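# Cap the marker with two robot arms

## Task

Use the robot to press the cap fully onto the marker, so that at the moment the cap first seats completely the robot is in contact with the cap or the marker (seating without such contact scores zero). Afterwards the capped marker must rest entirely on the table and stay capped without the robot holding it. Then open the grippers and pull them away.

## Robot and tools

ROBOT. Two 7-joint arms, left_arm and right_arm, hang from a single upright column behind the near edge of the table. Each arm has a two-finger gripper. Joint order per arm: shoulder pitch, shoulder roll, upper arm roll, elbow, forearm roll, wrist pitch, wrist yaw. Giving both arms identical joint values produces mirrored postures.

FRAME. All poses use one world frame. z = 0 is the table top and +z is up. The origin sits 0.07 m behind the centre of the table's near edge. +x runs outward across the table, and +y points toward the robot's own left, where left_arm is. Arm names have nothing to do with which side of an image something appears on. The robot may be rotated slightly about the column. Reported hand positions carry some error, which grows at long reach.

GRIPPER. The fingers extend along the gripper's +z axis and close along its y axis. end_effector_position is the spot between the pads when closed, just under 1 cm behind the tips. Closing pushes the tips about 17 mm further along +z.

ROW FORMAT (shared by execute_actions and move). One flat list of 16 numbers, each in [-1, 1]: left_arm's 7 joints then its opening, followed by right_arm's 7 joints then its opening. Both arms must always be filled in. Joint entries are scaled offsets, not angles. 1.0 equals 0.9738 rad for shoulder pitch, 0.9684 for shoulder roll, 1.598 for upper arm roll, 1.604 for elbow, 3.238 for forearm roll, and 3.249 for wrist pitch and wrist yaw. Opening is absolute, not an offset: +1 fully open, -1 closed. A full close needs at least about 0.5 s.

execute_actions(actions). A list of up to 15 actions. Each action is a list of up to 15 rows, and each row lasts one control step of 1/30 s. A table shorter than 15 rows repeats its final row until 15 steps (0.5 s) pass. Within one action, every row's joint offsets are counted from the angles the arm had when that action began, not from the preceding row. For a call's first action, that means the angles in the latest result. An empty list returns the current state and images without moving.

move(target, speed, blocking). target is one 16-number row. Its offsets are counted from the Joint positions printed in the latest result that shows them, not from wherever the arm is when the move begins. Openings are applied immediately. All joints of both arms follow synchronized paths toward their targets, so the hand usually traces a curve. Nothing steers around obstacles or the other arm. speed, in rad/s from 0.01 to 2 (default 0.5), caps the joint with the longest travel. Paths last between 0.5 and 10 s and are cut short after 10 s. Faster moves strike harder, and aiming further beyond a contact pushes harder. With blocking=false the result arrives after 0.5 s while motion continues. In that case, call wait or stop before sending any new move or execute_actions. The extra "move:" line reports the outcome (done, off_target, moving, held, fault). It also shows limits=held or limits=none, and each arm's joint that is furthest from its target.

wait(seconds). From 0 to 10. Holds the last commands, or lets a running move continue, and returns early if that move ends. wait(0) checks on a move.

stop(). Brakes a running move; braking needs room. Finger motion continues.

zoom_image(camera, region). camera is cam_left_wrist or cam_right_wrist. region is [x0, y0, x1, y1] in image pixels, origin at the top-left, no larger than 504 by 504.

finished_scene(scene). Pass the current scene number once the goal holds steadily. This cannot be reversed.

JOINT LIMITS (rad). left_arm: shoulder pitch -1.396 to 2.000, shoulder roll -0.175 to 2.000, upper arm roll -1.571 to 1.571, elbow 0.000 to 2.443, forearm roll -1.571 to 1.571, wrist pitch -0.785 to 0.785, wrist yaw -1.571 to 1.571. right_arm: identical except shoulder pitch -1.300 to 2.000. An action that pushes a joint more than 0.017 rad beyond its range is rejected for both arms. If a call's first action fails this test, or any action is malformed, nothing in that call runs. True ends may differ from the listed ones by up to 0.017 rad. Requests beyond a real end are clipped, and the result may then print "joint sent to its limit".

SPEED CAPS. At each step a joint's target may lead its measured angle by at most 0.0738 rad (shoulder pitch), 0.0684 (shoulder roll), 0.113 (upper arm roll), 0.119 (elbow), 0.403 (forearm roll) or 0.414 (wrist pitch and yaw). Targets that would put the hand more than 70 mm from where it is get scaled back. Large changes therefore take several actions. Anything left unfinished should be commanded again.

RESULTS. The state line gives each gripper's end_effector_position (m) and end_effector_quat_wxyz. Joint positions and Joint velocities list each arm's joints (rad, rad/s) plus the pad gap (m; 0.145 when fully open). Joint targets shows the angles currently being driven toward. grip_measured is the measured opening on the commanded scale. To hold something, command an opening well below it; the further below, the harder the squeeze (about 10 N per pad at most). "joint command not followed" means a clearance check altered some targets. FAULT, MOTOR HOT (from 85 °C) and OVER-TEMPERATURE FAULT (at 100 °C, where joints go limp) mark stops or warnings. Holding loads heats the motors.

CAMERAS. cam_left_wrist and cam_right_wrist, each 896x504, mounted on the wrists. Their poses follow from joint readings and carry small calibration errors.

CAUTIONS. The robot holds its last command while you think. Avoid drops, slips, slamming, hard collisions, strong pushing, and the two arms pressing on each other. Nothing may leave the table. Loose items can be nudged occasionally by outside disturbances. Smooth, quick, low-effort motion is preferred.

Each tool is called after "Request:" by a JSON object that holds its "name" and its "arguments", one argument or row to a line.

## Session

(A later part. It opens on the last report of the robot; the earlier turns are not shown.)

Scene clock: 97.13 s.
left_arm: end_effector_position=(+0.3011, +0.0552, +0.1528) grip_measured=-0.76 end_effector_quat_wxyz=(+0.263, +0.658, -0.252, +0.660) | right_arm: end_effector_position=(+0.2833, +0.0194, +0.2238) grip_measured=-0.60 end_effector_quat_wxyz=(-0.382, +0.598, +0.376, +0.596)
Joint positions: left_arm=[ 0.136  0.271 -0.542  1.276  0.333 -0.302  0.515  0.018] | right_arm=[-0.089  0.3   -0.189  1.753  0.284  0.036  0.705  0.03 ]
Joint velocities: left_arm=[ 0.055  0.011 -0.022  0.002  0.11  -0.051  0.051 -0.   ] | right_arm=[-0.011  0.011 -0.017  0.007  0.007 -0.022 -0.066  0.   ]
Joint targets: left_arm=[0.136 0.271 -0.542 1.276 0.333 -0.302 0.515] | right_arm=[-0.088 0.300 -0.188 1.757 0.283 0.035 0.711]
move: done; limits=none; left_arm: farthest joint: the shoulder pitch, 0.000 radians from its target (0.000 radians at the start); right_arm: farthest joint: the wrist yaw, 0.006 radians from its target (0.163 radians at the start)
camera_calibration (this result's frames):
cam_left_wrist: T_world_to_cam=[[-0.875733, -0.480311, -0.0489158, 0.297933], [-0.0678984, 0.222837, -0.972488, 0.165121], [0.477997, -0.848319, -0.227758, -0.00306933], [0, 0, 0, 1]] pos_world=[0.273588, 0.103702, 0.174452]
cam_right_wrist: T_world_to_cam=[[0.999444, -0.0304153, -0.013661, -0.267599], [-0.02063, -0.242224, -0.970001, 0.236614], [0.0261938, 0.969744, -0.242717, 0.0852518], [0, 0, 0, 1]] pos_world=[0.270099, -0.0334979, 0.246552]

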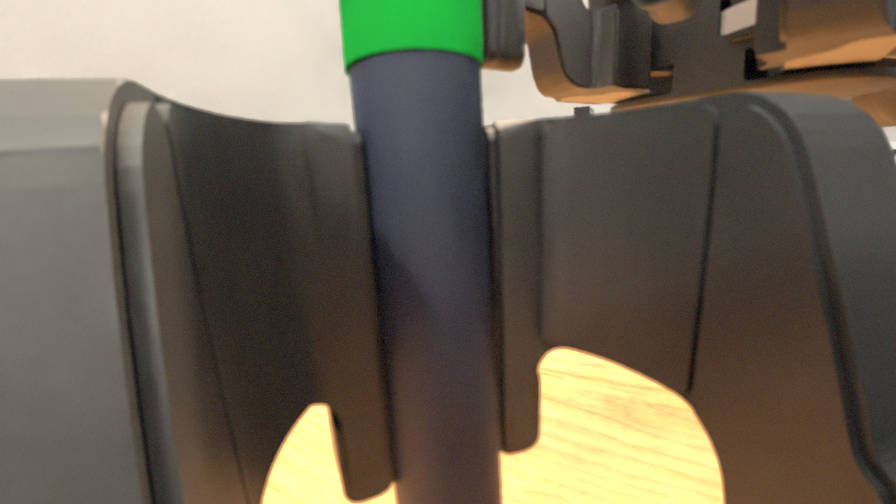

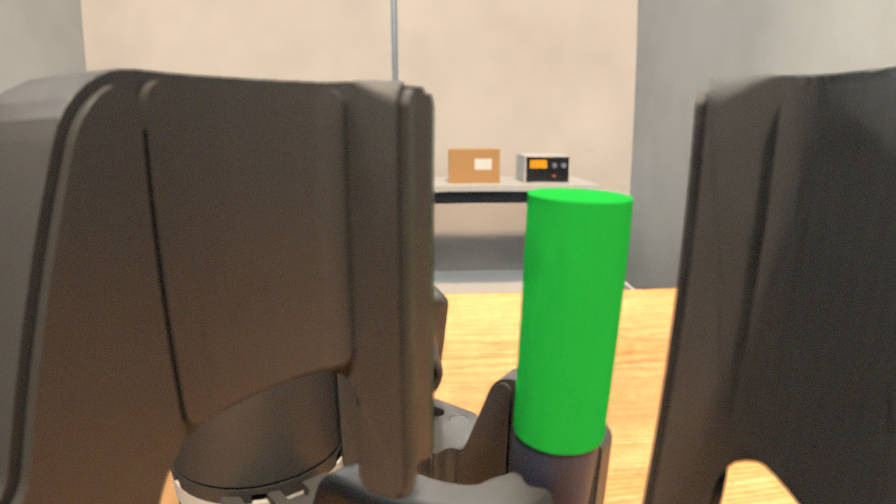

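Request:
{"name": "move", "arguments": {
  "target": [0,0,0,0,0,0,0,-1,0,0.3,0.2,0,0,0,-0.15,-0.6],
  "speed": 0.8
}}

Request:
{"name": "move", "arguments": {
  "target": [0.33,0.237,-0.18,0.019,-0.385,0.093,0.256,-1,0,0,0,0,0,0,0,-0.6],
  "speed": 1.0
}}

Scene clock: 99.67 s.
left_arm: end_effector_position=(+0.3011, +0.0552, +0.1528) grip_measured=-0.76 end_effector_quat_wxyz=(+0.263, +0.658, -0.252, +0.660) | right_arm: end_effector_position=(+0.3923, -0.1718, +0.2774) grip_measured=-0.60 end_effector_quat_wxyz=(-0.022, +0.652, +0.246, +0.717)
Joint positions: left_arm=[ 0.136  0.271 -0.542  1.276  0.333 -0.302  0.515  0.018] | right_arm=[-0.089  0.59   0.13   1.753  0.284  0.036  0.223  0.03 ]
Joint velocities: left_arm=[-0.011 -0.055 -0.002  0.002 -0.066 -0.051  0.022  0.   ] | right_arm=[-0.077  0.077 -0.012 -0.017  0.007  0.022  0.022  0.   ]
Joint targets: left_arm=[0.136 0.271 -0.542 1.276 0.333 -0.302 0.515] | right_arm=[-0.089 0.590 0.131 1.753 0.284 0.036 0.217]
move: done; limits=none; left_arm: farthest joint: the shoulder pitch, 0.000 radians from its target (0.000 radians at the start); right_arm: farthest joint: the wrist yaw, 0.006 radians from its target (0.487 radians at the start)
camera_calibration (this result's frames):
cam_left_wrist: T_world_to_cam=[[-0.875733, -0.480311, -0.0489158, 0.297933], [-0.0678984, 0.222837, -0.972488, 0.165121], [0.477997, -0.848319, -0.227758, -0.00306933], [0, 0, 0, 1]] pos_world=[0.273588, 0.103702, 0.174452]
cam_right_wrist: T_world_to_cam=[[0.690291, -0.657164, 0.302712, -0.455794], [-0.0364853, -0.449465, -0.892553, 0.193723], [0.722612, 0.605076, -0.334238, -0.0296801], [0, 0, 0, 1]] pos_world=[0.343146, -0.194501, 0.300962]

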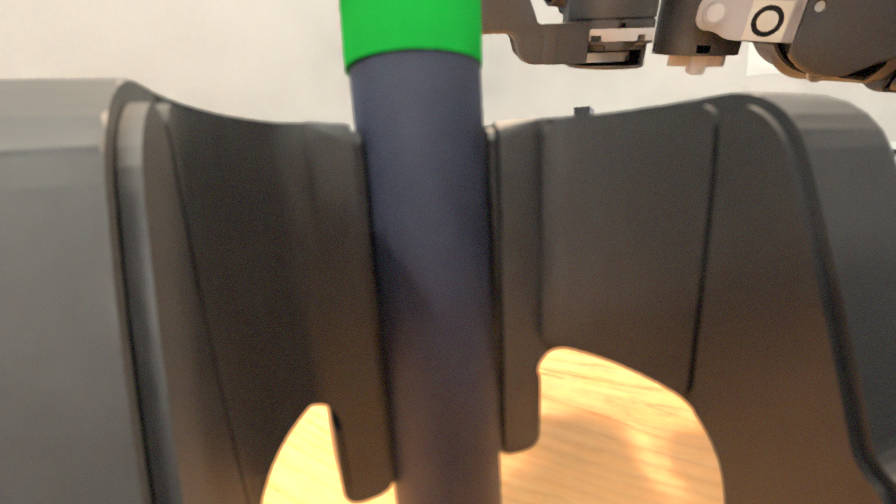

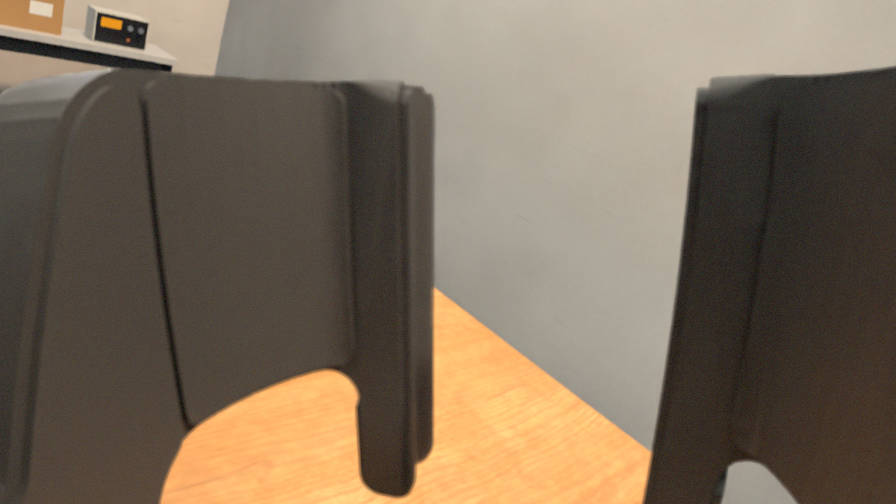

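Scene clock: 101.43 s.
left_arm: end_effector_position=(+0.2271, +0.2058, +0.0416) grip_measured=-0.76 end_effector_quat_wxyz=(+0.011, -0.575, +0.818, +0.006) | right_arm: end_effector_position=(+0.3923, -0.1718, +0.2774) grip_measured=-0.60 end_effector_quat_wxyz=(-0.022, +0.652, +0.246, +0.717)
Joint positions: left_arm=[ 0.456  0.501 -0.827  1.303 -0.912 -0.003  1.34   0.018] | right_arm=[-0.089  0.59   0.13   1.753  0.284  0.036  0.223  0.03 ]
Joint velocities: left_arm=[ 0.033 -0.077  0.002  0.012 -0.007 -0.037 -0.007 -0.   ] | right_arm=[-0.099  0.011  0.007 -0.002 -0.022  0.081 -0.051 -0.   ]
Joint targets: left_arm=[0.458 0.501 -0.830 1.306 -0.914 0.001 1.346] | right_arm=[-0.089 0.590 0.130 1.753 0.284 0.036 0.223]
move: done; limits=none; left_arm: farthest joint: the wrist yaw, 0.007 radians from its target (0.832 radians at the start); right_arm: farthest joint: the shoulder pitch, 0.000 radians from its target (0.000 radians at the start)
camera_calibration (this result's frames):
cam_left_wrist: T_world_to_cam=[[-0.872922, 0.369765, 0.318248, 0.109131], [0.450004, 0.862226, 0.232515, -0.280967], [-0.188426, 0.346181, -0.919051, 0.068982], [0, 0, 0, 1]] pos_world=[0.234697, 0.178024, 0.0939961]
cam_right_wrist: T_world_to_cam=[[0.690291, -0.657164, 0.302712, -0.455794], [-0.0364853, -0.449465, -0.892553, 0.193723], [0.722612, 0.605076, -0.334238, -0.0296801], [0, 0, 0, 1]] pos_world=[0.343146, -0.194501, 0.300962]

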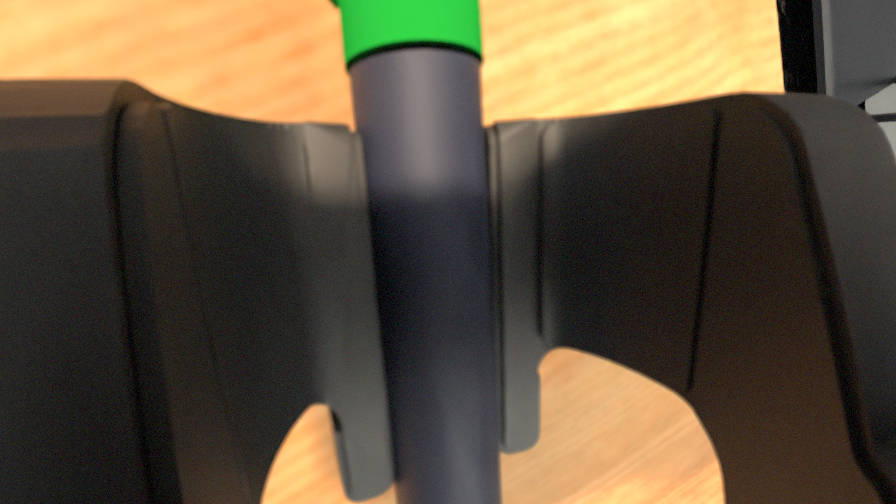

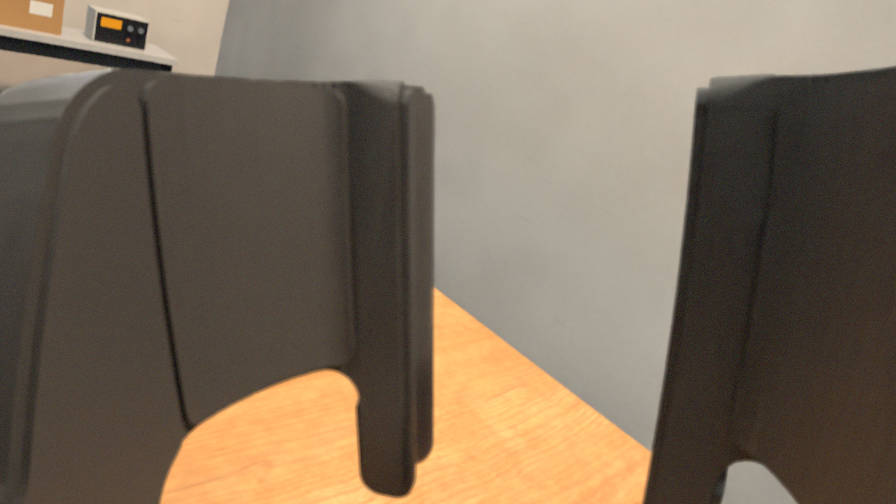

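Request:
{"name": "move", "arguments": {
  "target": [-0.112,0,0,0,-0.004,0,-0.03,-1,0,0,0,0,0,0,0,-0.6],
  "speed": 0.12
}}

Scene clock: 104.40 s.
left_arm: end_effector_position=(+0.1990, +0.1940, +0.0139) grip_measured=-0.76 end_effector_quat_wxyz=(-0.009, -0.573, +0.819, -0.006) | right_arm: end_effector_position=(+0.3923, -0.1718, +0.2774) grip_measured=-0.60 end_effector_quat_wxyz=(-0.022, +0.652, +0.246, +0.717)
Joint positions: left_arm=[ 0.347  0.501 -0.827  1.303 -0.924 -0.003  1.249  0.018] | right_arm=[-0.089  0.59   0.13   1.753  0.284  0.036  0.223  0.03 ]
Joint velocities: left_arm=[ 0.011  0.055  0.017  0.012 -0.066 -0.051  0.037 -0.   ] | right_arm=[-0.033  0.011  0.007 -0.007  0.007 -0.007  0.051 -0.   ]
Joint targets: left_arm=[0.347 0.501 -0.827 1.303 -0.925 -0.003 1.242] | right_arm=[-0.089 0.590 0.130 1.753 0.284 0.036 0.223]
move: done; limits=none; left_arm: farthest joint: the wrist yaw, 0.006 radians from its target (0.098 radians at the start); right_arm: farthest joint: the shoulder pitch, 0.000 radians from its target (0.000 radians at the start)
camera_calibration (this result's frames):
cam_left_wrist: T_world_to_cam=[[-0.8662, 0.385989, 0.31735, 0.0933449], [0.456473, 0.869593, 0.188258, -0.253737], [-0.2033, 0.307931, -0.929434, 0.0528291], [0, 0, 0, 1]] pos_world=[0.207419, 0.16835, 0.0672463]
cam_right_wrist: T_world_to_cam=[[0.690291, -0.657164, 0.302712, -0.455794], [-0.0364853, -0.449465, -0.892553, 0.193723], [0.722612, 0.605076, -0.334238, -0.0296801], [0, 0, 0, 1]] pos_world=[0.343146, -0.194501, 0.300962]

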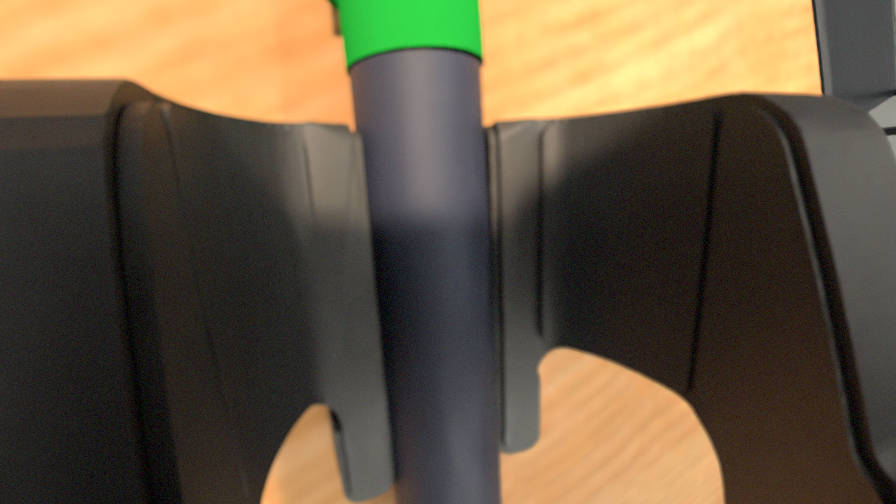

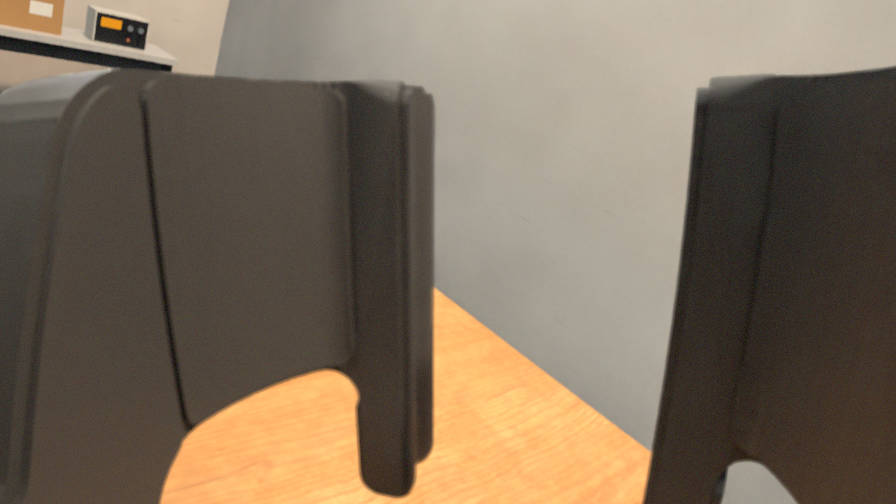

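Cap appears to touch the table. Release and lift.

Request:
{"name": "execute_actions", "arguments": {
  "actions": [
    [[0,0,0,0,0,0,0,-0.9,0,0,0,0,0,0,0,-0.6],[0,0,0,0,0,0,0,-0.82,0,0,0,0,0,0,0,-0.6],[0,0,0,0,0,0,0,-0.77,0,0,0,0,0,0,0,-0.6],[0,0,0,0,0,0,0,-0.74,0,0,0,0,0,0,0,-0.6],[0,0,0,0,0,0,0,-0.7,0,0,0,0,0,0,0,-0.6],[0,0,0,0,0,0,0,-0.6,0,0,0,0,0,0,0,-0.6],[0,0,0,0,0,0,0,-0.5,0,0,0,0,0,0,0,-0.6],[0,0,0,0,0,0,0,-0.4,0,0,0,0,0,0,0,-0.6],[0,0,0,0,0,0,0,-0.3,0,0,0,0,0,0,0,-0.6],[0,0,0,0,0,0,0,-0.2,0,0,0,0,0,0,0,-0.6],[0,0,0,0,0,0,0,-0.1,0,0,0,0,0,0,0,-0.6],[0,0,0,0,0,0,0,0,0,0,0,0,0,0,0,-0.6]]
  ]
}}

Request:
{"name": "move", "arguments": {
  "target": [0.12,0.15,0,0.15,0,0,0.08,0,0,0,0,0,0,0,0,-0.6],
  "speed": 0.4
}}

Scene clock: 107.50 s.
left_arm: end_effector_position=(+0.1990, +0.1940, +0.0139) grip_measured=+0.00 end_effector_quat_wxyz=(-0.009, -0.573, +0.819, -0.006) | right_arm: end_effector_position=(+0.3923, -0.1718, +0.2774) grip_measured=-0.60 end_effector_quat_wxyz=(-0.022, +0.652, +0.246, +0.717)
Joint positions: left_arm=[ 0.347  0.501 -0.827  1.303 -0.924 -0.003  1.249  0.076] | right_arm=[-0.089  0.59   0.13   1.753  0.284  0.036  0.223  0.03 ]
Joint velocities: left_arm=[ 0.033  0.011 -0.007  0.012 -0.037  0.007 -0.081 -0.   ] | right_arm=[-0.033 -0.055 -0.002 -0.012 -0.022 -0.037  0.007 -0.   ]
Joint targets: left_arm=[0.347 0.501 -0.827 1.303 -0.924 -0.003 1.249] | right_arm=[-0.089 0.590 0.130 1.753 0.284 0.036 0.223]
camera_calibration (this result's frames):
cam_left_wrist: T_world_to_cam=[[-0.8662, 0.385989, 0.31735, 0.0933449], [0.456473, 0.869593, 0.188258, -0.253737], [-0.2033, 0.307931, -0.929434, 0.0528291], [0, 0, 0, 1]] pos_world=[0.207419, 0.16835, 0.0672463]
cam_right_wrist: T_world_to_cam=[[0.690291, -0.657164, 0.302712, -0.455794], [-0.0364853, -0.449465, -0.892553, 0.193723], [0.722612, 0.605076, -0.334238, -0.0296801], [0, 0, 0, 1]] pos_world=[0.343146, -0.194501, 0.300962]

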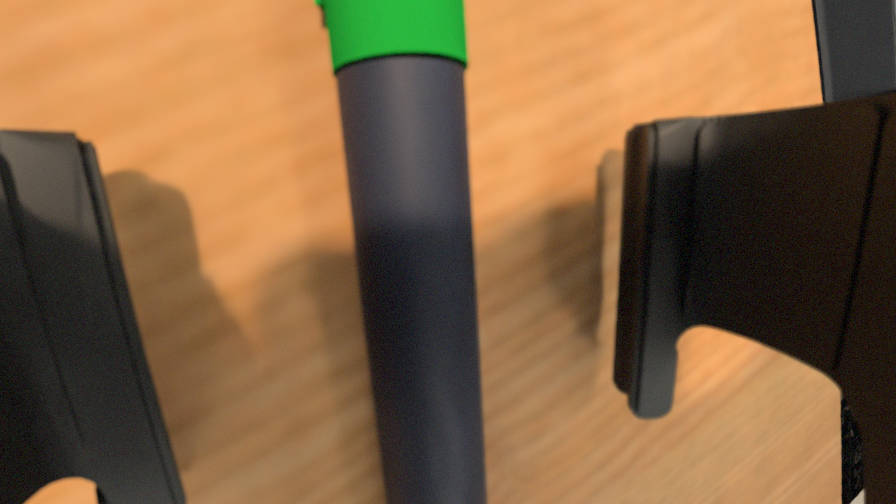

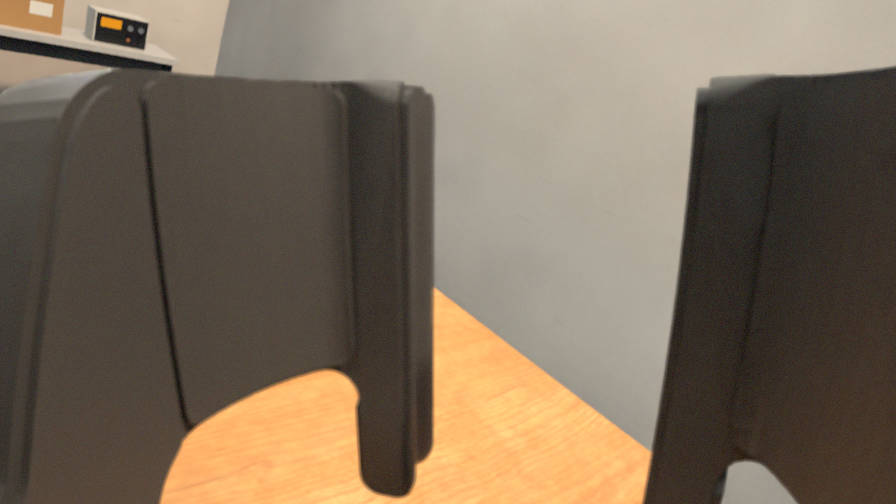

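Scene clock: 108.53 s.
left_arm: end_effector_position=(+0.2141, +0.2322, +0.0842) grip_measured=+0.00 end_effector_quat_wxyz=(+0.041, -0.539, +0.840, +0.053) | right_arm: end_effector_position=(+0.3923, -0.1718, +0.2774) grip_measured=-0.60 end_effector_quat_wxyz=(-0.022, +0.652, +0.246, +0.717)
Joint positions: left_arm=[ 0.465  0.646 -0.827  1.542 -0.924 -0.003  1.502  0.076] | right_arm=[-0.089  0.59   0.13   1.753  0.284  0.036  0.223  0.03 ]
Joint velocities: left_arm=[-0.033 -0.055  0.002 -0.002 -0.007 -0.022 -0.007  0.   ] | right_arm=[ 0.011  0.055 -0.012 -0.017  0.007  0.022  0.022 -0.   ]
Joint targets: left_arm=[0.464 0.646 -0.826 1.543 -0.924 -0.003 1.508] | right_arm=[-0.089 0.590 0.130 1.753 0.284 0.036 0.223]
move: done; limits=none; left_arm: farthest joint: the wrist yaw, 0.007 radians from its target (0.260 radians at the start); right_arm: farthest joint: the shoulder pitch, 0.000 radians from its target (0.000 radians at the start)
camera_calibration (this result's frames):
cam_left_wrist: T_world_to_cam=[[-0.839457, 0.402148, 0.365498, 0.0558391], [0.519498, 0.791247, 0.322567, -0.313717], [-0.15948, 0.460657, -0.873133, 0.059977], [0, 0, 0, 1]] pos_world=[0.219415, 0.198143, 0.133154]
cam_right_wrist: T_world_to_cam=[[0.690291, -0.657164, 0.302712, -0.455794], [-0.0364853, -0.449465, -0.892553, 0.193723], [0.722612, 0.605076, -0.334238, -0.0296801], [0, 0, 0, 1]] pos_world=[0.343146, -0.194501, 0.300962]

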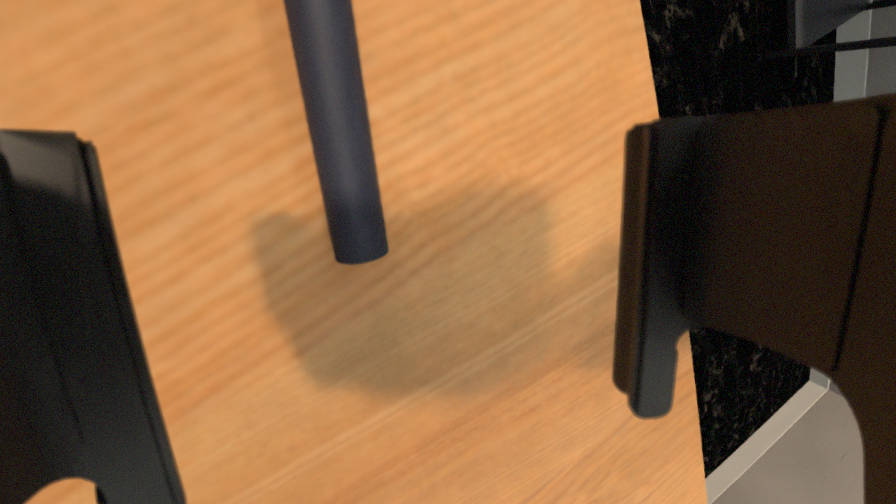

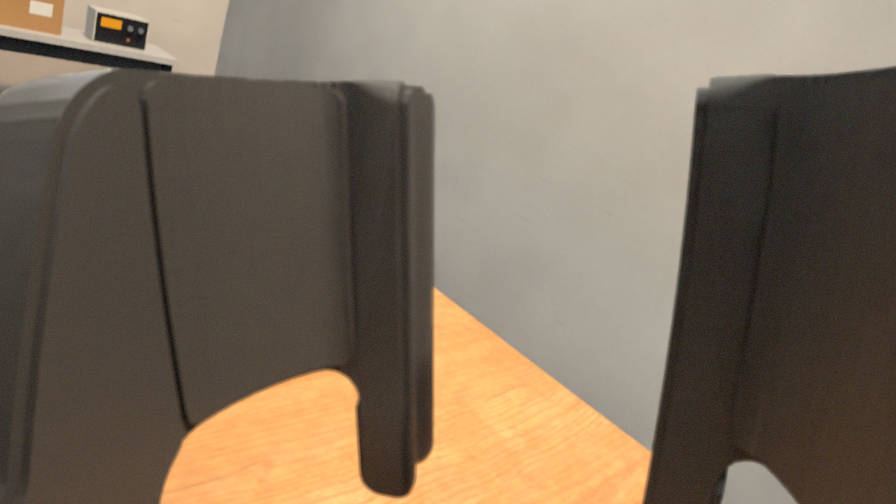

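Request:
{"name": "finished_scene", "arguments": {
  "scene": 2
}}

The scene is finished: the task was done.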